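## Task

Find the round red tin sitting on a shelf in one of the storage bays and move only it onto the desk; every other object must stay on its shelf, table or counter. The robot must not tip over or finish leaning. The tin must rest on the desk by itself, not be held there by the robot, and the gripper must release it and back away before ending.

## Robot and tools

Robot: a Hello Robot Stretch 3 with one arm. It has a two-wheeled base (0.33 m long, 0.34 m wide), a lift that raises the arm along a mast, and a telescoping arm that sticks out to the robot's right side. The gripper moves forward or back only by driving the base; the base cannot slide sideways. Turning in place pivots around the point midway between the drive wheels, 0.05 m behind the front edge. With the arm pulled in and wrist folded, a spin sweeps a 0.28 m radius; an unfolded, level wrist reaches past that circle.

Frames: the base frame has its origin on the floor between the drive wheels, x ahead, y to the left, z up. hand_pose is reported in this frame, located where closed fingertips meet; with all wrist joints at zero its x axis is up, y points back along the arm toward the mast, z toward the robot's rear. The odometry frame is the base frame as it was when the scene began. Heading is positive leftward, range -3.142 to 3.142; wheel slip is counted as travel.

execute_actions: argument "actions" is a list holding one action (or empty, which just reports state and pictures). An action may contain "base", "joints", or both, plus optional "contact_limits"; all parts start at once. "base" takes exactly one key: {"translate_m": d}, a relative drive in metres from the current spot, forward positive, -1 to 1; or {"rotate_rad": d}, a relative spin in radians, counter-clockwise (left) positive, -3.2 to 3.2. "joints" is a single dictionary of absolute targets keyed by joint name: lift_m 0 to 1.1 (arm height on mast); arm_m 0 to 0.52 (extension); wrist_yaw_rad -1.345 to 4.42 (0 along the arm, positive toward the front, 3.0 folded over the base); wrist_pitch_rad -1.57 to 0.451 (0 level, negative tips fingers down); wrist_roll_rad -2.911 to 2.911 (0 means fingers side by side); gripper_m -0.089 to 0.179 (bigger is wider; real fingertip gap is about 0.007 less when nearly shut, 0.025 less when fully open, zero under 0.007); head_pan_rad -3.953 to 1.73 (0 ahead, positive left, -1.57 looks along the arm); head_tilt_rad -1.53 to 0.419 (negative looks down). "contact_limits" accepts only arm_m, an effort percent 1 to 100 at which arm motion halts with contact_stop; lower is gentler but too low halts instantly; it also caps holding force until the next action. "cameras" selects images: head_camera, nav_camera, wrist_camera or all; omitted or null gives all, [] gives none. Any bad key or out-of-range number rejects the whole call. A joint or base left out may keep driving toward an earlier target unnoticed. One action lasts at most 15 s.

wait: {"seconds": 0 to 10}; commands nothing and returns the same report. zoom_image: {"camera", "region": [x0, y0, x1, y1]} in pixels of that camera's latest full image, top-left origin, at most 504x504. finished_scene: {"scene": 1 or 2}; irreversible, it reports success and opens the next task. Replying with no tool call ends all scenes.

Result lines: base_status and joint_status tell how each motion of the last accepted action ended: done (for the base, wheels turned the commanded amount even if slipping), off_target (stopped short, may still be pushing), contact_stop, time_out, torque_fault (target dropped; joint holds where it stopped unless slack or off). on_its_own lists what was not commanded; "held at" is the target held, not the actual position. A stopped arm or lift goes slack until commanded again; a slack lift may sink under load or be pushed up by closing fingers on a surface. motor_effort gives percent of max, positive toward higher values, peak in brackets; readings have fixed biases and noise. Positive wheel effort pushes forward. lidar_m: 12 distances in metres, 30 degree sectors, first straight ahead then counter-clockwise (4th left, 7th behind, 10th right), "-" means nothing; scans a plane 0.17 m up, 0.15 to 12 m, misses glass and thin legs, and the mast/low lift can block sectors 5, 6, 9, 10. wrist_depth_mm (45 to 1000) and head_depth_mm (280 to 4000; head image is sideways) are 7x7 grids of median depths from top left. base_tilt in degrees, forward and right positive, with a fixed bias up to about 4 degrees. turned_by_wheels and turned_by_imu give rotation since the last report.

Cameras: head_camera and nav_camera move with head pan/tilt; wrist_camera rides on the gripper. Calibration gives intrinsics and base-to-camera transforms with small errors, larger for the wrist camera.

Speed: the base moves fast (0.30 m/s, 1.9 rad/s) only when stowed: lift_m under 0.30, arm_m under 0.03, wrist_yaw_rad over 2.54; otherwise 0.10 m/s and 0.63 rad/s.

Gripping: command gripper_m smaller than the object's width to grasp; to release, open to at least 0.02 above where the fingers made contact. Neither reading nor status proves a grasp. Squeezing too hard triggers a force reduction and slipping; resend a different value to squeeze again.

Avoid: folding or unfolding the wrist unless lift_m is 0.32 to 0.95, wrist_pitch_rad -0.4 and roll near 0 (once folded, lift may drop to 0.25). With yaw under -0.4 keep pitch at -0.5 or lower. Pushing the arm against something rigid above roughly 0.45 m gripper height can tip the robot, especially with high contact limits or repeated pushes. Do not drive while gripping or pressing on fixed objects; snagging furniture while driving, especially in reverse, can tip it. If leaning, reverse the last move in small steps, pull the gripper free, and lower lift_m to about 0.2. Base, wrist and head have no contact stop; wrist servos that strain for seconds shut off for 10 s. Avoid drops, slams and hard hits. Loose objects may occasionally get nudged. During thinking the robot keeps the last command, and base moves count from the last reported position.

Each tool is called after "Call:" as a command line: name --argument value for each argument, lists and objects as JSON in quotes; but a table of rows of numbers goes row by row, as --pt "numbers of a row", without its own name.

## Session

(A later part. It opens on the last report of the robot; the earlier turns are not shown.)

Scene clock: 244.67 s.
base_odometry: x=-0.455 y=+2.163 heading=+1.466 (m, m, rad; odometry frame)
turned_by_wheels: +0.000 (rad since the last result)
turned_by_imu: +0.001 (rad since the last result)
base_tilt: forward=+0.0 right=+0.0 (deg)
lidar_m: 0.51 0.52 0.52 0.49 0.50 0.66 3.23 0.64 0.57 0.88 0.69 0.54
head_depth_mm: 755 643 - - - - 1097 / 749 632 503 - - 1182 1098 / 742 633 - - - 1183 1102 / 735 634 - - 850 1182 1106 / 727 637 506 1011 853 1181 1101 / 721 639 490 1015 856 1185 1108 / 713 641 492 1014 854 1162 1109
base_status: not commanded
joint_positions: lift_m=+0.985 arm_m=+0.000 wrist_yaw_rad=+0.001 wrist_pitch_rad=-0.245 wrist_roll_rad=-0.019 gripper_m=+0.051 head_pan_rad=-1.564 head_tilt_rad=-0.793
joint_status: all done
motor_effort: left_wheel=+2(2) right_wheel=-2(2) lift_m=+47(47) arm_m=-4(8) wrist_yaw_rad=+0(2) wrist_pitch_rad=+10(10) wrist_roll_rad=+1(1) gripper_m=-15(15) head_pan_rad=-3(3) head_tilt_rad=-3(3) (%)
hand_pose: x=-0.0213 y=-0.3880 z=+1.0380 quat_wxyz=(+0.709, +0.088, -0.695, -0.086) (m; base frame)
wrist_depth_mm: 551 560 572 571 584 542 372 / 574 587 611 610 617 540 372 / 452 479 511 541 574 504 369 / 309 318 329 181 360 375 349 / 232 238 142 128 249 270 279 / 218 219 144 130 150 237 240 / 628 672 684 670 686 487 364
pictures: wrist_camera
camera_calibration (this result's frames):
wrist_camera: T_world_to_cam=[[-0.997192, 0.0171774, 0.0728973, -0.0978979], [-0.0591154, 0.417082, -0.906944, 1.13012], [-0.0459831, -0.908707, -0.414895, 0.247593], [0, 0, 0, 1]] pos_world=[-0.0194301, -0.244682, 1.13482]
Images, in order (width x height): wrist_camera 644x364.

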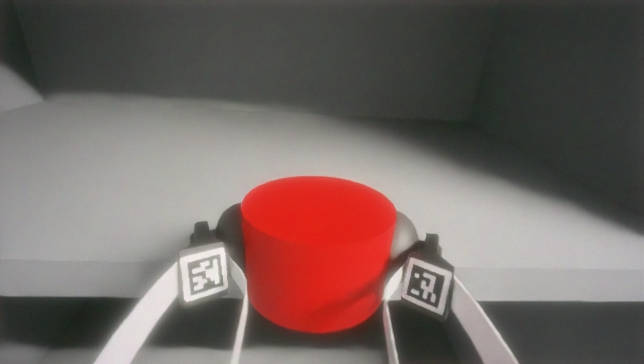

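Call:
execute_actions --actions '[{"joints":{"wrist_yaw_rad":1.9,"head_pan_rad":-3.1,"head_tilt_rad":-0.7}}]' --cameras '[]'

Call:
execute_actions --actions '[{"base":{"translate_m":-1.0}}]' --cameras '["nav_camera"]'

Scene clock: 251.70 s.
base_odometry: x=-0.455 y=+2.163 heading=+1.466 (m, m, rad; odometry frame)
turned_by_wheels: +0.000 (rad since the last result)
turned_by_imu: +0.001 (rad since the last result)
base_tilt: forward=+0.1 right=+0.0 (deg)
lidar_m: 0.51 0.52 0.52 0.49 0.50 0.66 3.23 0.64 0.57 0.87 0.69 0.54
head_depth_mm: 2692 1226 - - - - 1112 / 2761 3078 - - - - 1114 / 2763 3091 - - - - 1117 / 2695 3031 2414 1946 - - 1116 / 2672 3011 2438 1960 - - 1121 / 2717 2995 2426 1990 - - 1123 / 2639 2901 1385 1593 - - 1112
base_status: not commanded
joint_positions: lift_m=+0.985 arm_m=+0.000 wrist_yaw_rad=+1.898 wrist_pitch_rad=-0.245 wrist_roll_rad=-0.019 gripper_m=+0.051 head_pan_rad=-3.093 head_tilt_rad=-0.705
joint_status: all done
motor_effort: left_wheel=+2(2) right_wheel=-2(2) lift_m=+47(47) arm_m=-3(3) wrist_yaw_rad=+3(5) wrist_pitch_rad=+10(10) wrist_roll_rad=+1(1) gripper_m=-15(16) head_pan_rad=-4(52) head_tilt_rad=+3(11) (%)
hand_pose: x=+0.2085 y=-0.0674 z=+1.0380 quat_wxyz=(+0.483, +0.616, -0.334, +0.526) (m; base frame)
wrist_depth_mm: 519 499 454 417 394 363 338 / 555 527 478 446 411 381 355 / 570 578 524 481 437 405 379 / 580 629 559 183 458 432 398 / 599 697 141 128 478 456 425 / 611 756 143 129 150 494 448 / 641 825 767 650 591 518 435
pictures: none
No camera images: the call's "cameras" was empty. Leave "cameras" out to get every camera's image.

Scene clock: 262.63 s.
base_odometry: x=-0.560 y=+1.169 heading=+1.466 (m, m, rad; odometry frame)
turned_by_wheels: +0.000 (rad since the last result)
turned_by_imu: -0.004 (rad since the last result)
base_tilt: forward=+0.0 right=-0.1 (deg)
lidar_m: 1.51 0.66 0.46 0.44 0.45 2.39 2.23 1.44 0.58 0.93 0.79 0.71
head_depth_mm: 1924 2135 - - - - 1106 / 1923 2125 - - - - 1115 / 1912 2128 - - - - 1107 / 1870 2147 2310 1934 - - 1120 / 1865 2129 2313 1989 - - 1121 / 1859 2101 2316 1993 - - 1118 / 1840 2095 2314 1951 - - 1125
base_status: done
joint_positions: lift_m=+0.985 arm_m=+0.000 wrist_yaw_rad=+1.898 wrist_pitch_rad=-0.245 wrist_roll_rad=-0.019 gripper_m=+0.051 head_pan_rad=-3.093 head_tilt_rad=-0.705
joint_status: not commanded
motor_effort: left_wheel=+3(6) right_wheel=-2(5) lift_m=+47(47) arm_m=-4(4) wrist_yaw_rad=+3(3) wrist_pitch_rad=+10(10) wrist_roll_rad=+1(1) gripper_m=-14(16) head_pan_rad=-5(4) head_tilt_rad=+3(2) (%)
hand_pose: x=+0.2085 y=-0.0673 z=+1.0380 quat_wxyz=(+0.483, +0.616, -0.334, +0.526) (m; base frame)
wrist_depth_mm: 494 646 966 - - - - / 509 676 - - - - - / 513 706 - - - - 784 / 534 736 - 181 - - - / 549 744 141 129 - - - / 555 721 143 130 149 966 553 / 582 826 - - - - 516
pictures: nav_camera (sideways: a quarter turn counterclockwise sets it upright)
camera_calibration (this result's frames):
nav_camera: T_world_to_cam=[[-0.675908, -0.0601685, 0.734525, -0.913297], [-0.0827208, 0.996558, 0.00551335, 0.0452847], [-0.732329, -0.057034, -0.678559, 0.842547], [0, 0, 0, 1]] pos_world=[0.00346194, -0.0520267, 1.24231]
Images, in order (width x height): nav_camera 672x504.

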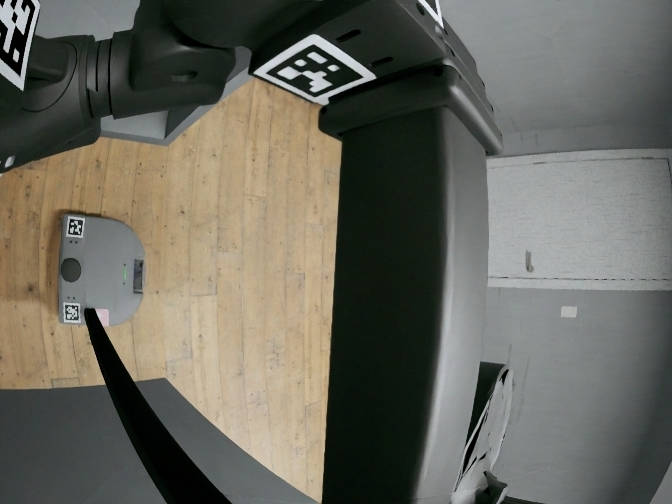

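Call:
execute_actions --actions '[{"base":{"translate_m":-1.0}}]' --cameras '[]'

Call:
execute_actions --actions '[{"base":{"rotate_rad":1.6},"joints":{"head_pan_rad":0.2,"head_tilt_rad":-0.5}}]' --cameras '["nav_camera"]'

Scene clock: 278.33 s.
base_odometry: x=-0.665 y=+0.174 heading=+1.466 (m, m, rad; odometry frame)
turned_by_wheels: +0.000 (rad since the last result)
turned_by_imu: -0.004 (rad since the last result)
base_tilt: forward=+0.0 right=+0.0 (deg)
lidar_m: 1.68 0.74 0.85 2.00 1.92 1.33 1.23 1.27 1.07 1.01 0.98 0.84
head_depth_mm: 1073 1187 - - - - 1114 / 1066 1189 - - - - 1113 / 1057 1186 - - - - 1110 / 1038 1189 1343 1558 - - 1117 / 1031 1172 1349 1544 - - 1115 / 1019 1165 1342 1523 - - 1121 / 1016 1150 1331 1524 - - 1120
base_status: done
joint_positions: lift_m=+0.985 arm_m=+0.000 wrist_yaw_rad=+1.898 wrist_pitch_rad=-0.245 wrist_roll_rad=-0.019 gripper_m=+0.051 head_pan_rad=-3.093 head_tilt_rad=-0.705
joint_status: not commanded
motor_effort: left_wheel=+4(6) right_wheel=-2(7) lift_m=+47(47) arm_m=-3(4) wrist_yaw_rad=+4(3) wrist_pitch_rad=+10(10) wrist_roll_rad=+1(1) gripper_m=-15(15) head_pan_rad=-3(4) head_tilt_rad=+3(3) (%)
hand_pose: x=+0.2085 y=-0.0673 z=+1.0380 quat_wxyz=(+0.483, +0.616, -0.334, +0.526) (m; base frame)
wrist_depth_mm: 679 644 865 - - - - / 721 679 874 - - - - / 828 748 936 - - - 885 / - 819 926 182 - - - / - 905 141 129 - - - / - - 143 130 150 - 631 / - - - - - - 643
pictures: none
No camera images: the call's "cameras" was empty. Leave "cameras" out to get every camera's image.

Scene clock: 281.80 s.
base_odometry: x=-0.665 y=+0.174 heading=+3.066 (m, m, rad; odometry frame)
turned_by_wheels: +1.600 (rad since the last result)
turned_by_imu: +1.574 (rad since the last result)
base_tilt: forward=+0.0 right=+0.0 (deg)
lidar_m: 2.17 1.86 1.32 1.23 1.27 1.07 1.01 0.95 0.84 1.71 0.74 0.88
head_depth_mm: 2970 3303 3504 2291 1822 1541 - / 3046 3307 3264 2418 1830 1463 - / 3052 3351 3242 2395 1831 1469 1227 / 3088 3386 3591 2436 1838 1469 1226 / 3162 3275 3232 2452 1853 1476 1226 / 3130 3060 2265 2389 1859 1479 1235 / 2580 2633 2562 2450 1864 1488 1236
base_status: done
joint_positions: lift_m=+0.985 arm_m=+0.000 wrist_yaw_rad=+1.898 wrist_pitch_rad=-0.245 wrist_roll_rad=-0.019 gripper_m=+0.051 head_pan_rad=+0.193 head_tilt_rad=-0.507
joint_status: all done
motor_effort: left_wheel=-4(10) right_wheel=+3(6) lift_m=+47(47) arm_m=-3(4) wrist_yaw_rad=+1(3) wrist_pitch_rad=+10(10) wrist_roll_rad=+1(1) gripper_m=-14(14) head_pan_rad=+4(51) head_tilt_rad=+4(22) (%)
hand_pose: x=+0.2085 y=-0.0673 z=+1.0380 quat_wxyz=(+0.483, +0.616, -0.334, +0.526) (m; base frame)
wrist_depth_mm: - - - - - - - / - - - - - - - / - - - - - - - / - - - 182 - - - / - - 142 128 - - - / - - 143 130 149 - - / - - - - - - 773
pictures: nav_camera (sideways: a quarter turn counterclockwise sets it upright)
camera_calibration (this result's frames):
nav_camera: T_world_to_cam=[[0.50595, 0.126505, 0.853235, -1.07526], [0.223315, -0.974671, 0.0120888, 0.0348552], [0.833153, 0.184424, -0.521386, 0.62853], [0, 0, 0, 1]] pos_world=[0.0125816, 0.0540819, 1.24473]
Images, in order (width x height): nav_camera 672x504.

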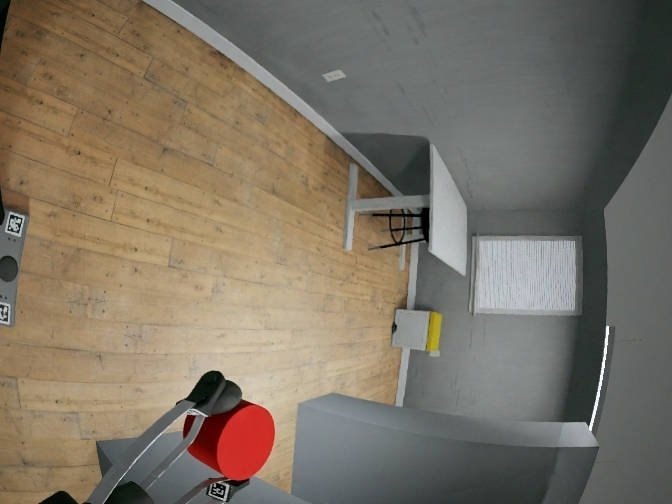

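Call:
execute_actions --actions '[{"base":{"rotate_rad":0.2}}]' --cameras '[]'

Call:
execute_actions --actions '[{"base":{"translate_m":1.0},"joints":{"head_pan_rad":0,"head_tilt_rad":-0.7}}]' --cameras '["nav_camera","head_camera"]'

Scene clock: 295.20 s.
base_odometry: x=-0.665 y=+0.174 heading=-3.018 (m, m, rad; odometry frame)
turned_by_wheels: +0.200 (rad since the last result)
turned_by_imu: +0.197 (rad since the last result)
base_tilt: forward=+0.1 right=-0.1 (deg)
lidar_m: 2.27 1.56 1.27 1.23 1.25 1.02 1.01 0.84 1.62 0.91 0.74 1.86
head_depth_mm: 2973 3242 3161 2402 1821 1547 - / 3049 3342 3521 2431 1813 1462 - / 3134 3295 3378 2426 1832 1469 1226 / 3211 3214 2539 2469 1835 1469 1228 / 2585 2636 2886 2482 1853 1482 1229 / 2111 2223 2305 2341 1866 1485 1235 / 1771 1853 1942 2024 1880 1499 1241
base_status: done
joint_positions: lift_m=+0.985 arm_m=+0.000 wrist_yaw_rad=+1.898 wrist_pitch_rad=-0.245 wrist_roll_rad=-0.019 gripper_m=+0.051 head_pan_rad=+0.193 head_tilt_rad=-0.507
joint_status: not commanded
motor_effort: left_wheel=-4(10) right_wheel=+4(8) lift_m=+47(47) arm_m=-3(3) wrist_yaw_rad=+1(2) wrist_pitch_rad=+10(10) wrist_roll_rad=+1(1) gripper_m=-15(14) head_pan_rad=+4(4) head_tilt_rad=+4(4) (%)
hand_pose: x=+0.2085 y=-0.0673 z=+1.0380 quat_wxyz=(+0.483, +0.616, -0.334, +0.526) (m; base frame)
wrist_depth_mm: - - - - - - - / - - - - - - - / - - - - - - - / - - - 182 - - - / - - 142 128 - - - / - - 143 130 150 - - / - - - - - - -
pictures: none
No camera images: the call's "cameras" was empty. Leave "cameras" out to get every camera's image.

Scene clock: 306.13 s.
base_odometry: x=-1.657 y=+0.051 heading=-3.018 (m, m, rad; odometry frame)
turned_by_wheels: +0.000 (rad since the last result)
turned_by_imu: +0.008 (rad since the last result)
base_tilt: forward=+0.0 right=+0.0 (deg)
lidar_m: 2.36 1.30 1.11 1.10 1.21 1.87 1.95 0.99 0.82 1.70 1.11 1.39
head_depth_mm: 2235 2391 2330 1897 1629 1272 1127 / 2273 2326 2358 1892 296 - 1125 / 2283 2614 2459 1900 1592 - 1127 / 2293 2641 2470 1910 1558 1286 1136 / 2303 1563 2196 1915 1565 1309 1132 / 2361 1579 1274 1871 1565 1310 1142 / 2131 1581 1311 1717 1561 1312 1140
base_status: done
joint_positions: lift_m=+0.985 arm_m=+0.000 wrist_yaw_rad=+1.898 wrist_pitch_rad=-0.245 wrist_roll_rad=-0.019 gripper_m=+0.051 head_pan_rad=+0.007 head_tilt_rad=-0.691
joint_status: all done
motor_effort: left_wheel=-5(7) right_wheel=+3(8) lift_m=+47(47) arm_m=-3(3) wrist_yaw_rad=+2(1) wrist_pitch_rad=+10(10) wrist_roll_rad=+1(1) gripper_m=-14(15) head_pan_rad=-3(25) head_tilt_rad=-4(18) (%)
hand_pose: x=+0.2085 y=-0.0673 z=+1.0380 quat_wxyz=(+0.483, +0.616, -0.334, +0.526) (m; base frame)
wrist_depth_mm: 949 - - - - - - / 950 - - - - - - / - - - - - - - / - - - 182 - - - / - - 142 128 - - - / - - 143 130 150 - - / - - - - - - -
pictures: head_camera (sideways: a quarter turn clockwise sets it upright), nav_camera (sideways: a quarter turn counterclockwise sets it upright)
camera_calibration (this result's frames):
head_camera: T_world_to_cam=[[-0.677277, 0.0481983, -0.734148, 0.98229], [0.0620833, 0.998037, 0.00824922, -0.0129407], [0.733104, -0.0399913, -0.67894, 0.839694], [0, 0, 0, 1]] pos_world=[0.0505028, -0.00084906, 1.29135]
nav_camera: T_world_to_cam=[[0.667843, 0.0319452, 0.743616, -0.933342], [0.0411413, -0.999135, 0.00597307, 0.0439305], [0.743164, 0.0266042, -0.66858, 0.820567], [0, 0, 0, 1]] pos_world=[0.0117029, 0.0518778, 1.2424]
Images, in order (width x height): head_camera 896x504, nav_camera 672x504.

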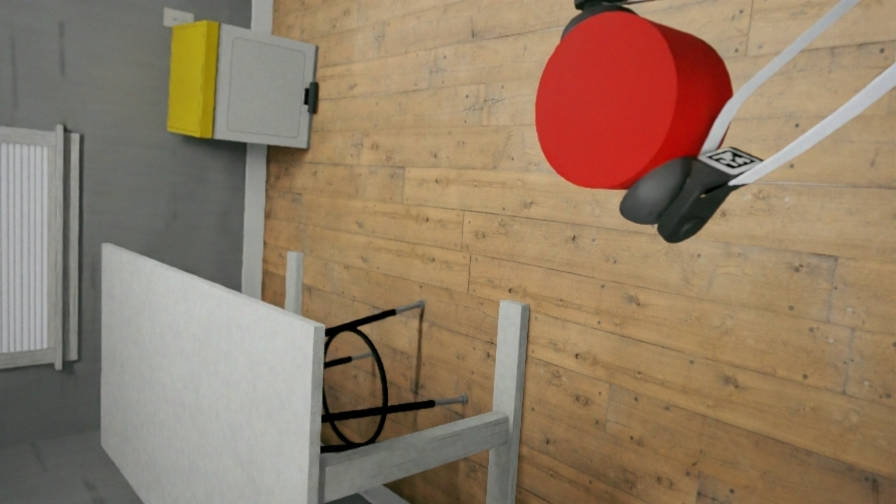

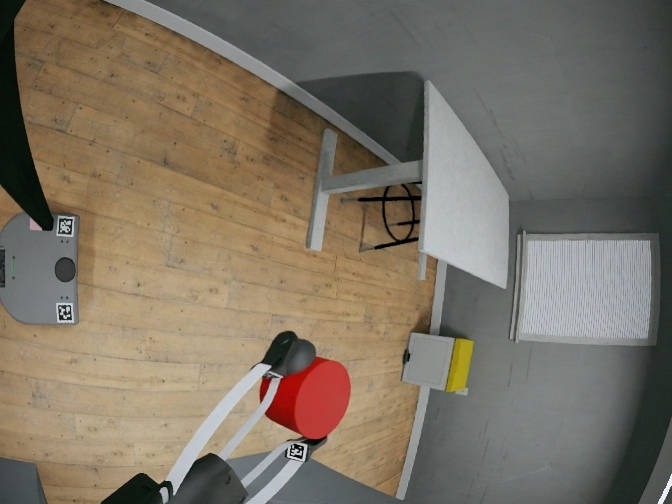

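Call:
execute_actions --actions '[{"base":{"rotate_rad":0.55}}]' --cameras '[]'

Call:
execute_actions --actions '[{"base":{"translate_m":0.58}}]' --cameras '[]'

Call:
execute_actions --actions '[{"base":{"rotate_rad":1.05},"joints":{"wrist_yaw_rad":0,"lift_m":0.85,"head_pan_rad":-1.57,"head_tilt_rad":-0.8}}]' --cameras '["nav_camera","head_camera"]'

Scene clock: 314.97 s.
base_odometry: x=-1.657 y=+0.051 heading=-2.468 (m, m, rad; odometry frame)
turned_by_wheels: +0.550 (rad since the last result)
turned_by_imu: +0.542 (rad since the last result)
base_tilt: forward=+0.0 right=+0.0 (deg)
lidar_m: 1.30 1.10 1.10 1.22 1.94 1.83 0.98 0.82 1.74 1.11 1.45 1.51
head_depth_mm: 2187 1533 1239 1831 1627 1268 1121 / 1931 1544 1682 1904 296 - 1129 / 1655 1549 1497 1740 1595 - 1132 / 1456 1504 1875 1861 1556 1288 1133 / 1294 1423 1622 1789 1552 1316 1133 / 1163 1285 1420 1606 1559 1317 1138 / 1053 1154 1266 1402 1508 1321 1137
base_status: done
joint_positions: lift_m=+0.985 arm_m=+0.000 wrist_yaw_rad=+1.898 wrist_pitch_rad=-0.245 wrist_roll_rad=-0.019 gripper_m=+0.051 head_pan_rad=+0.007 head_tilt_rad=-0.691
joint_status: not commanded
motor_effort: left_wheel=-4(11) right_wheel=+3(7) lift_m=+47(47) arm_m=-4(3) wrist_yaw_rad=+2(2) wrist_pitch_rad=+10(10) wrist_roll_rad=+1(1) gripper_m=-16(14) head_pan_rad=-4(4) head_tilt_rad=-4(4) (%)
hand_pose: x=+0.2085 y=-0.0673 z=+1.0380 quat_wxyz=(+0.483, +0.616, -0.334, +0.526) (m; base frame)
wrist_depth_mm: 826 912 - - - - - / 866 996 - - - - - / 925 - - - - - - / 976 - - 182 - - - / - - 142 128 - - - / - - 143 130 150 - - / - - - - - - -
pictures: none
No camera images: the call's "cameras" was empty. Leave "cameras" out to get every camera's image.

Scene clock: 321.70 s.
base_odometry: x=-2.111 y=-0.311 heading=-2.468 (m, m, rad; odometry frame)
turned_by_wheels: +0.000 (rad since the last result)
turned_by_imu: +0.005 (rad since the last result)
base_tilt: forward=+0.0 right=-0.1 (deg)
lidar_m: 0.86 0.72 0.72 0.80 1.29 2.44 1.43 1.33 1.23 1.33 1.98 0.74
head_depth_mm: 1469 1536 1087 841 1031 1233 1124 / 1236 1383 1089 866 296 - 1132 / 1056 1217 1096 936 1596 - 1132 / 927 1048 1097 1380 1513 1286 1133 / 829 922 1021 1194 1394 1311 1134 / 746 823 917 1034 1182 1289 1139 / 677 740 815 909 1023 1170 1147
base_status: done
joint_positions: lift_m=+0.985 arm_m=+0.000 wrist_yaw_rad=+1.898 wrist_pitch_rad=-0.245 wrist_roll_rad=-0.019 gripper_m=+0.051 head_pan_rad=+0.007 head_tilt_rad=-0.691
joint_status: not commanded
motor_effort: left_wheel=-4(6) right_wheel=+3(7) lift_m=+47(47) arm_m=-4(4) wrist_yaw_rad=+3(2) wrist_pitch_rad=+10(10) wrist_roll_rad=+1(1) gripper_m=-14(15) head_pan_rad=-4(3) head_tilt_rad=-4(4) (%)
hand_pose: x=+0.2085 y=-0.0673 z=+1.0380 quat_wxyz=(+0.483, +0.616, -0.334, +0.526) (m; base frame)
wrist_depth_mm: 548 614 684 779 942 - - / 557 634 728 872 - - - / 593 667 775 896 - - - / 639 713 813 181 - - - / 687 780 141 128 725 783 832 / 696 813 143 130 150 619 632 / 758 923 - - - 518 511
pictures: none
No camera images: the call's "cameras" was empty. Leave "cameras" out to get every camera's image.

Scene clock: 324.30 s.
base_odometry: x=-2.111 y=-0.311 heading=-1.418 (m, m, rad; odometry frame)
turned_by_wheels: +1.050 (rad since the last result)
turned_by_imu: +1.033 (rad since the last result)
base_tilt: forward=+0.1 right=+0.0 (deg)
lidar_m: 0.72 0.80 1.29 2.44 1.43 1.33 1.23 1.32 1.98 0.74 0.86 0.72
head_depth_mm: 1921 2182 2056 1704 1507 - 1062 / 1882 1327 967 1581 1516 - 1066 / 1742 1214 936 804 1485 - 1086 / 1750 1226 940 500 - 1252 1099 / 1756 1222 940 1012 1370 1257 1108 / 1611 1228 944 1635 1416 1257 1110 / 1327 1234 943 1440 1426 1263 1109
base_status: done
joint_positions: lift_m=+0.850 arm_m=+0.000 wrist_yaw_rad=+0.002 wrist_pitch_rad=-0.245 wrist_roll_rad=-0.019 gripper_m=+0.051 head_pan_rad=-1.563 head_tilt_rad=-0.790
joint_status: all done
motor_effort: left_wheel=-4(11) right_wheel=+3(8) lift_m=+37(41) arm_m=-4(4) wrist_yaw_rad=-2(2) wrist_pitch_rad=+10(10) wrist_roll_rad=+1(2) gripper_m=-15(14) head_pan_rad=-4(51) head_tilt_rad=-5(17) (%)
hand_pose: x=-0.0210 y=-0.3880 z=+0.9033 quat_wxyz=(+0.709, +0.088, -0.695, -0.085) (m; base frame)
wrist_depth_mm: 662 880 - - - - - / 668 899 - - - - - / 684 889 988 - - - - / 595 613 639 182 738 - - / 668 507 142 128 486 - - / 738 967 143 130 150 - - / 743 - - - - - -
pictures: head_camera (sideways: a quarter turn clockwise sets it upright), nav_camera (sideways: a quarter turn counterclockwise sets it upright)
camera_calibration (this result's frames):
head_camera: T_world_to_cam=[[0.0472274, 0.746421, -0.663796, 0.886191], [0.99808, -0.0619219, 0.00138133, -0.0097084], [-0.0400725, -0.662587, -0.747912, 0.934114], [0, 0, 0, 1]] pos_world=[0.00526949, -0.0431414, 1.2869]
nav_camera: T_world_to_cam=[[0.0329177, -0.737913, 0.674093, -0.838866], [-0.999106, -0.0422028, 0.00259052, 0.0546803], [0.026537, -0.673575, -0.738642, 0.916061], [0, 0, 0, 1]] pos_world=[0.0579354, 0.000333561, 1.24197]
Images, in order (width x height): head_camera 896x504, nav_camera 672x504.

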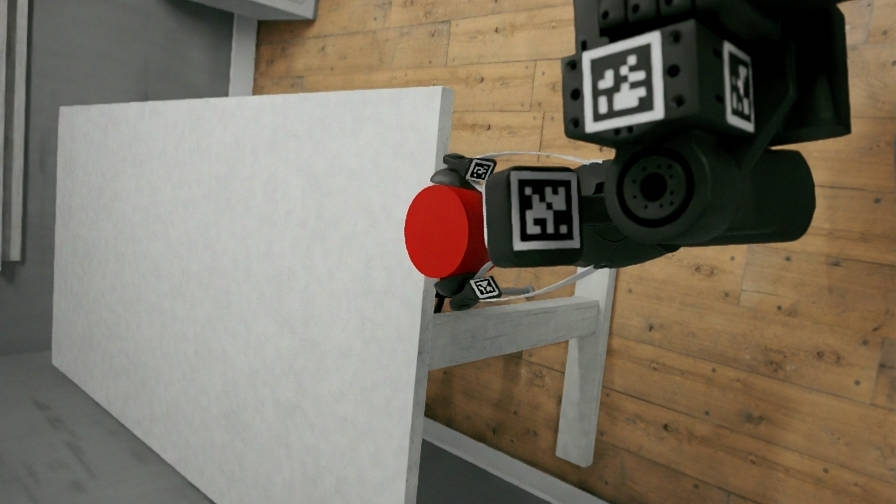

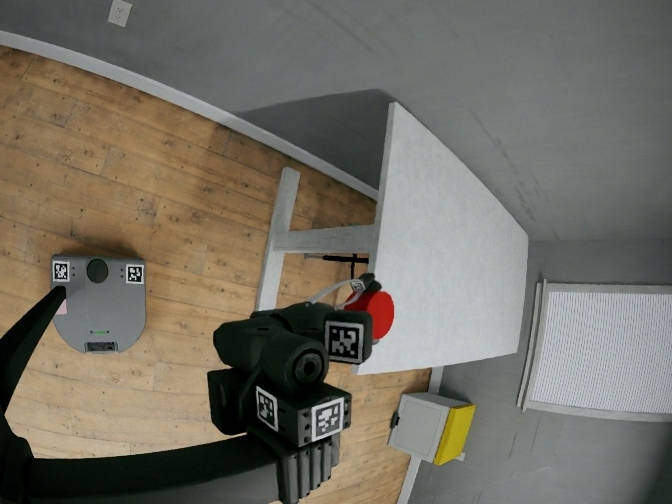

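Call:
execute_actions --actions '[{"joints":{"arm_m":0.38}}]' --cameras '[]'

Call:
execute_actions --actions '[{"joints":{"lift_m":0.73}}]'

Scene clock: 334.50 s.
base_odometry: x=-2.111 y=-0.311 heading=-1.418 (m, m, rad; odometry frame)
turned_by_wheels: +0.000 (rad since the last result)
turned_by_imu: +0.001 (rad since the last result)
base_tilt: forward=+0.0 right=+0.0 (deg)
lidar_m: 0.72 0.80 1.30 2.44 1.43 1.33 1.23 1.32 1.99 0.74 0.87 0.72
head_depth_mm: 1924 2201 2114 - - 1253 1087 / 1877 2123 - 1584 1450 1245 1097 / 1728 1396 879 1587 1442 1252 1101 / 1749 1334 879 1594 1457 1260 1104 / 1753 1221 938 1020 1365 1255 1106 / 1608 1228 942 1627 1417 1253 1105 / 1322 1231 944 1459 1423 1259 1107
base_status: not commanded
joint_positions: lift_m=+0.850 arm_m=+0.380 wrist_yaw_rad=+0.001 wrist_pitch_rad=-0.245 wrist_roll_rad=-0.019 gripper_m=+0.051 head_pan_rad=-1.563 head_tilt_rad=-0.790
joint_status: all done
motor_effort: left_wheel=-4(4) right_wheel=+3(3) lift_m=+37(37) arm_m=+4(3) wrist_yaw_rad=-1(3) wrist_pitch_rad=+10(10) wrist_roll_rad=+1(1) gripper_m=-15(16) head_pan_rad=-4(4) head_tilt_rad=-4(4) (%)
hand_pose: x=-0.0213 y=-0.7674 z=+0.9033 quat_wxyz=(+0.709, +0.088, -0.695, -0.086) (m; base frame)
wrist_depth_mm: 577 788 - - - - - / 589 818 - - - - - / 608 812 979 - - - - / 574 625 646 181 696 - - / 454 457 142 129 487 - - / 361 371 143 130 150 440 - / 302 309 315 305 327 339 -
pictures: none
No camera images: the call's "cameras" was empty. Leave "cameras" out to get every camera's image.

Scene clock: 336.43 s.
base_odometry: x=-2.111 y=-0.311 heading=-1.418 (m, m, rad; odometry frame)
turned_by_wheels: +0.000 (rad since the last result)
turned_by_imu: +0.000 (rad since the last result)
base_tilt: forward=+0.0 right=+0.0 (deg)
lidar_m: 0.72 0.80 1.30 2.44 1.43 1.33 1.23 1.33 1.99 0.74 0.87 0.72
head_depth_mm: 1931 2201 2045 1701 1477 - - / 1879 1328 1002 - 1412 1226 1091 / 1734 1213 1006 1631 1452 1253 1102 / 1749 1217 1003 1643 1453 1250 1104 / 1759 1224 943 1020 1371 1259 1107 / 1609 1226 939 1639 1410 1261 1104 / 1324 1234 944 1457 1423 1257 1105
base_status: not commanded
joint_positions: lift_m=+0.730 arm_m=+0.380 wrist_yaw_rad=+0.001 wrist_pitch_rad=-0.245 wrist_roll_rad=-0.019 gripper_m=+0.051 head_pan_rad=-1.563 head_tilt_rad=-0.790
joint_status: all done
motor_effort: left_wheel=-4(4) right_wheel=+3(3) lift_m=+37(37) arm_m=+4(4) wrist_yaw_rad=+0(2) wrist_pitch_rad=+10(10) wrist_roll_rad=+1(1) gripper_m=-15(15) head_pan_rad=-4(4) head_tilt_rad=-5(4) (%)
hand_pose: x=-0.0213 y=-0.7673 z=+0.7832 quat_wxyz=(+0.709, +0.088, -0.695, -0.086) (m; base frame)
wrist_depth_mm: 582 786 - - - - - / 593 775 - - - - - / 491 531 550 588 628 - - / 339 351 366 181 393 417 - / 256 264 142 128 274 298 - / 206 210 143 130 151 234 236 / 173 177 179 173 187 191 194
pictures: head_camera (sideways: a quarter turn clockwise sets it upright), nav_camera (sideways: a quarter turn counterclockwise sets it upright), wrist_camera
camera_calibration (this result's frames):
head_camera: T_world_to_cam=[[0.0473245, 0.74649, -0.663711, 0.88608], [0.998072, -0.0620526, 0.00137342, -0.00969806], [-0.0401598, -0.662497, -0.747987, 0.934212], [0, 0, 0, 1]] pos_world=[0.00526384, -0.0431396, 1.28689]
nav_camera: T_world_to_cam=[[0.0328218, -0.737994, 0.674009, -0.838756], [-0.999111, -0.0420724, 0.00258662, 0.0546854], [0.0264483, -0.673495, -0.738719, 0.916161], [0, 0, 0, 1]] pos_world=[0.0579354, 0.000333578, 1.24197]
wrist_camera: T_world_to_cam=[[-0.997191, 0.0171566, 0.0729048, -0.0728329], [-0.0591175, 0.417347, -0.906822, 1.05737], [-0.0459846, -0.908585, -0.41516, -0.202477], [0, 0, 0, 1]] pos_world=[-0.0194301, -0.624008, 0.880095]
Images, in order (width x height): head_camera 896x504, nav_camera 672x504, wrist_camera 644x364.

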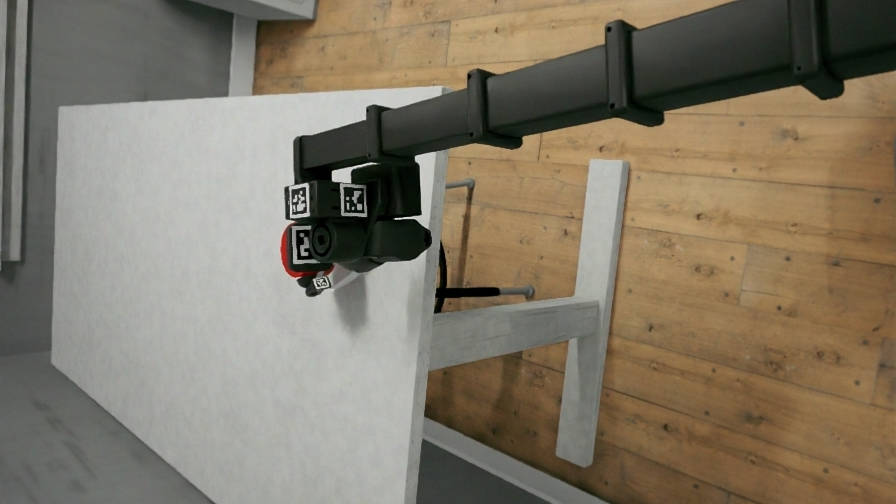

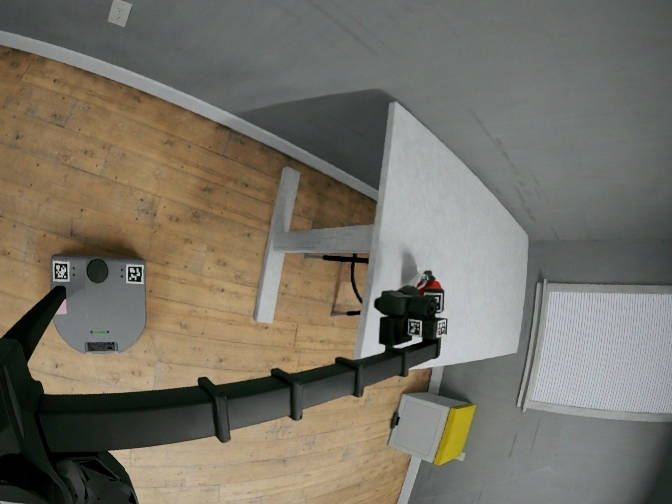

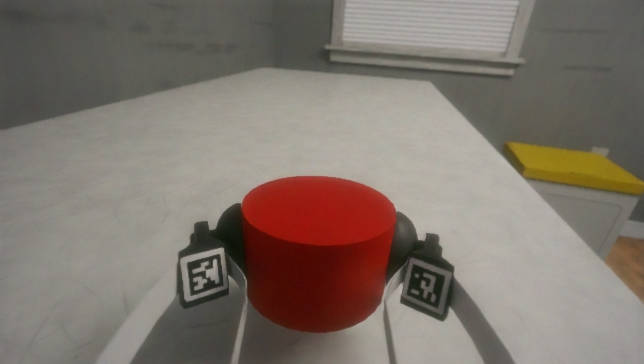

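Call:
execute_actions --actions '[{"joints":{"lift_m":0.688}}]' --cameras '[]'

Call:
execute_actions --actions '[{"joints":{"gripper_m":0.15}}]' --cameras '["wrist_camera"]'

Call:
execute_actions --actions '[{"joints":{"lift_m":0.78}}]' --cameras '[]'

Call:
execute_actions --actions '[{"joints":{"arm_m":0}}]' --cameras '["head_camera"]'

Scene clock: 344.93 s.
base_odometry: x=-2.111 y=-0.311 heading=-1.418 (m, m, rad; odometry frame)
turned_by_wheels: +0.000 (rad since the last result)
turned_by_imu: +0.001 (rad since the last result)
base_tilt: forward=+0.0 right=+0.0 (deg)
lidar_m: 0.72 0.80 1.29 2.44 1.43 1.33 1.23 1.33 1.99 0.74 0.86 0.72
head_depth_mm: 1937 2199 2043 1712 1440 1264 - / 1880 1327 965 1594 - 1228 1097 / 1735 1217 968 1639 1445 1253 1100 / 1754 1221 1003 1624 1452 1254 1102 / 1763 1223 942 1022 1359 1259 1104 / 1604 1223 941 1636 1415 1252 1104 / 1330 1233 944 1446 1426 1263 1112
base_status: not commanded
joint_positions: lift_m=+0.688 arm_m=+0.380 wrist_yaw_rad=+0.001 wrist_pitch_rad=-0.235 wrist_roll_rad=-0.019 gripper_m=+0.051 head_pan_rad=-1.563 head_tilt_rad=-0.790
joint_status: all done
motor_effort: left_wheel=-4(4) right_wheel=+3(3) lift_m=+36(39) arm_m=+4(4) wrist_yaw_rad=-1(0) wrist_pitch_rad=+6(10) wrist_roll_rad=+1(2) gripper_m=-15(15) head_pan_rad=-4(4) head_tilt_rad=-5(4) (%)
hand_pose: x=-0.0213 y=-0.7682 z=+0.7437 quat_wxyz=(+0.709, +0.084, -0.695, -0.082) (m; base frame)
wrist_depth_mm: 578 778 - - - - - / 575 716 916 - - - - / 382 394 427 460 485 - - / 258 264 273 179 301 316 - / 195 198 141 129 209 225 232 / 156 159 143 130 151 176 181 / 130 133 135 136 140 144 146
pictures: none
No camera images: the call's "cameras" was empty. Leave "cameras" out to get every camera's image.

Scene clock: 346.43 s.
base_odometry: x=-2.111 y=-0.311 heading=-1.418 (m, m, rad; odometry frame)
turned_by_wheels: +0.000 (rad since the last result)
turned_by_imu: +0.000 (rad since the last result)
base_tilt: forward=+0.1 right=+0.0 (deg)
lidar_m: 0.72 0.80 1.30 2.44 1.43 1.33 1.23 1.33 1.99 0.74 0.86 0.72
head_depth_mm: 1919 2181 2054 1728 1445 1260 - / 1873 1330 963 1579 - 1233 1102 / 1740 1215 983 1641 1439 1253 1099 / 1752 1219 1003 1624 1451 1252 1096 / 1747 1229 943 1026 1363 1252 1100 / 1602 1228 939 1639 1408 1256 1105 / 1328 1230 945 1457 1421 1257 1105
base_status: not commanded
joint_positions: lift_m=+0.688 arm_m=+0.380 wrist_yaw_rad=+0.001 wrist_pitch_rad=-0.235 wrist_roll_rad=-0.019 gripper_m=+0.150 head_pan_rad=-1.563 head_tilt_rad=-0.790
joint_status: all done
motor_effort: left_wheel=-4(4) right_wheel=+3(3) lift_m=+36(35) arm_m=+4(4) wrist_yaw_rad=-1(1) wrist_pitch_rad=+6(6) wrist_roll_rad=+1(1) gripper_m=+2(100) head_pan_rad=-4(5) head_tilt_rad=-5(5) (%)
hand_pose: x=-0.0213 y=-0.7682 z=+0.7438 quat_wxyz=(+0.709, +0.084, -0.695, -0.082) (m; base frame)
wrist_depth_mm: 591 770 - - - - - / 577 730 916 - - - - / 380 401 429 449 490 - - / 257 267 273 179 301 318 - / 195 207 193 131 206 237 234 / 162 153 157 133 167 - 181 / 129 132 135 137 141 139 148
pictures: wrist_camera
camera_calibration (this result's frames):
wrist_camera: T_world_to_cam=[[-0.99719, 0.0180537, 0.0727123, -0.0691445], [-0.0590545, 0.407833, -0.911145, 1.01791], [-0.046104, -0.912878, -0.405621, -0.230039], [0, 0, 0, 1]] pos_world=[-0.0194436, -0.623887, 0.839185]
Images, in order (width x height): wrist_camera 644x364.

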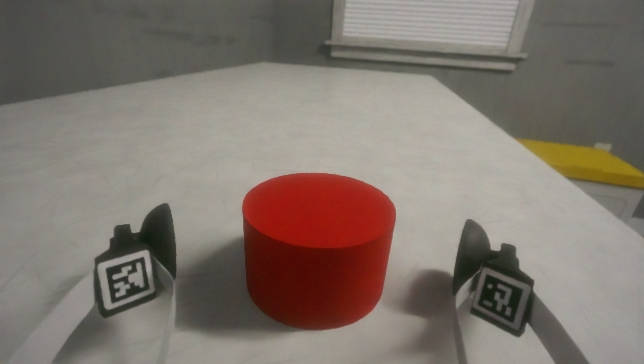

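Scene clock: 348.10 s.
base_odometry: x=-2.111 y=-0.311 heading=-1.418 (m, m, rad; odometry frame)
turned_by_wheels: +0.000 (rad since the last result)
turned_by_imu: +0.000 (rad since the last result)
base_tilt: forward=+0.1 right=+0.0 (deg)
lidar_m: 0.72 0.80 1.30 2.43 1.42 1.33 1.23 1.33 1.99 0.74 0.86 0.72
head_depth_mm: 1925 2204 2070 1742 - - - / 1879 1354 1909 - 1437 1251 1097 / 1734 1245 - 1588 1451 1248 1102 / 1743 1219 - 1588 1455 1252 1100 / 1759 1223 939 1022 1366 1256 1102 / 1604 1230 942 1656 1422 1259 1103 / 1330 1229 944 1461 1424 1256 1103
base_status: not commanded
joint_positions: lift_m=+0.780 arm_m=+0.380 wrist_yaw_rad=+0.001 wrist_pitch_rad=-0.236 wrist_roll_rad=-0.019 gripper_m=+0.150 head_pan_rad=-1.563 head_tilt_rad=-0.790
joint_status: all done
motor_effort: left_wheel=-4(4) right_wheel=+3(3) lift_m=+46(47) arm_m=+4(4) wrist_yaw_rad=-1(1) wrist_pitch_rad=+6(6) wrist_roll_rad=+1(1) gripper_m=+1(1) head_pan_rad=-4(4) head_tilt_rad=-5(5) (%)
hand_pose: x=-0.0213 y=-0.7682 z=+0.8353 quat_wxyz=(+0.709, +0.084, -0.695, -0.082) (m; base frame)
wrist_depth_mm: 576 788 - - - - - / 589 789 - - - - - / 597 724 761 801 848 - - / 462 467 491 514 541 - - / 346 370 362 374 384 450 - / 284 271 288 295 303 - - / 229 235 232 191 249 247 -
pictures: none
No camera images: the call's "cameras" was empty. Leave "cameras" out to get every camera's image.

Scene clock: 352.10 s.
base_odometry: x=-2.111 y=-0.311 heading=-1.418 (m, m, rad; odometry frame)
turned_by_wheels: +0.000 (rad since the last result)
turned_by_imu: +0.001 (rad since the last result)
base_tilt: forward=+0.1 right=-0.1 (deg)
lidar_m: 0.72 0.80 1.30 2.44 1.43 1.33 1.23 1.32 1.99 0.74 0.86 0.72
head_depth_mm: 1918 2196 2066 1707 1445 - - / 1886 1324 963 1581 1447 - - / 1745 1215 940 1592 1489 - 1069 / 1744 1219 908 1602 1523 1234 1086 / 1754 1223 943 1022 1377 1258 1106 / 1603 1224 941 1642 1413 1253 1107 / 1327 1233 945 1455 1414 1259 1108
base_status: not commanded
joint_positions: lift_m=+0.780 arm_m=+0.000 wrist_yaw_rad=+0.001 wrist_pitch_rad=-0.236 wrist_roll_rad=-0.019 gripper_m=+0.150 head_pan_rad=-1.563 head_tilt_rad=-0.790
joint_status: all done
motor_effort: left_wheel=-4(4) right_wheel=+3(3) lift_m=+46(45) arm_m=-4(4) wrist_yaw_rad=+0(1) wrist_pitch_rad=+6(6) wrist_roll_rad=+1(1) gripper_m=+1(0) head_pan_rad=-4(5) head_tilt_rad=-5(5) (%)
hand_pose: x=-0.0213 y=-0.3888 z=+0.8352 quat_wxyz=(+0.709, +0.085, -0.695, -0.083) (m; base frame)
wrist_depth_mm: 638 880 - - - - - / 661 906 - - - - - / 646 716 772 822 - - - / 513 471 493 515 540 - - / 731 891 613 425 405 - - / 711 - 688 - - - - / 800 - - - - - -
pictures: head_camera (sideways: a quarter turn clockwise sets it upright)
camera_calibration (this result's frames):
head_camera: T_world_to_cam=[[0.0473246, 0.746496, -0.663705, 0.886072], [0.998072, -0.0620529, 0.00137286, -0.00969732], [-0.04016, -0.662491, -0.747993, 0.934219], [0, 0, 0, 1]] pos_world=[0.00526383, -0.0431394, 1.28689]
Images, in order (width x height): head_camera 896x504.

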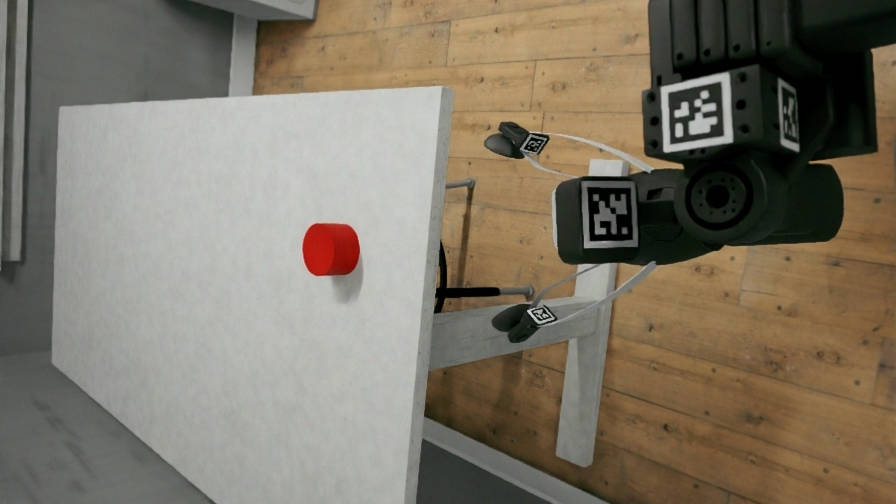

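Call:
finished_scene --scene 1

The scene is finished: the task was done.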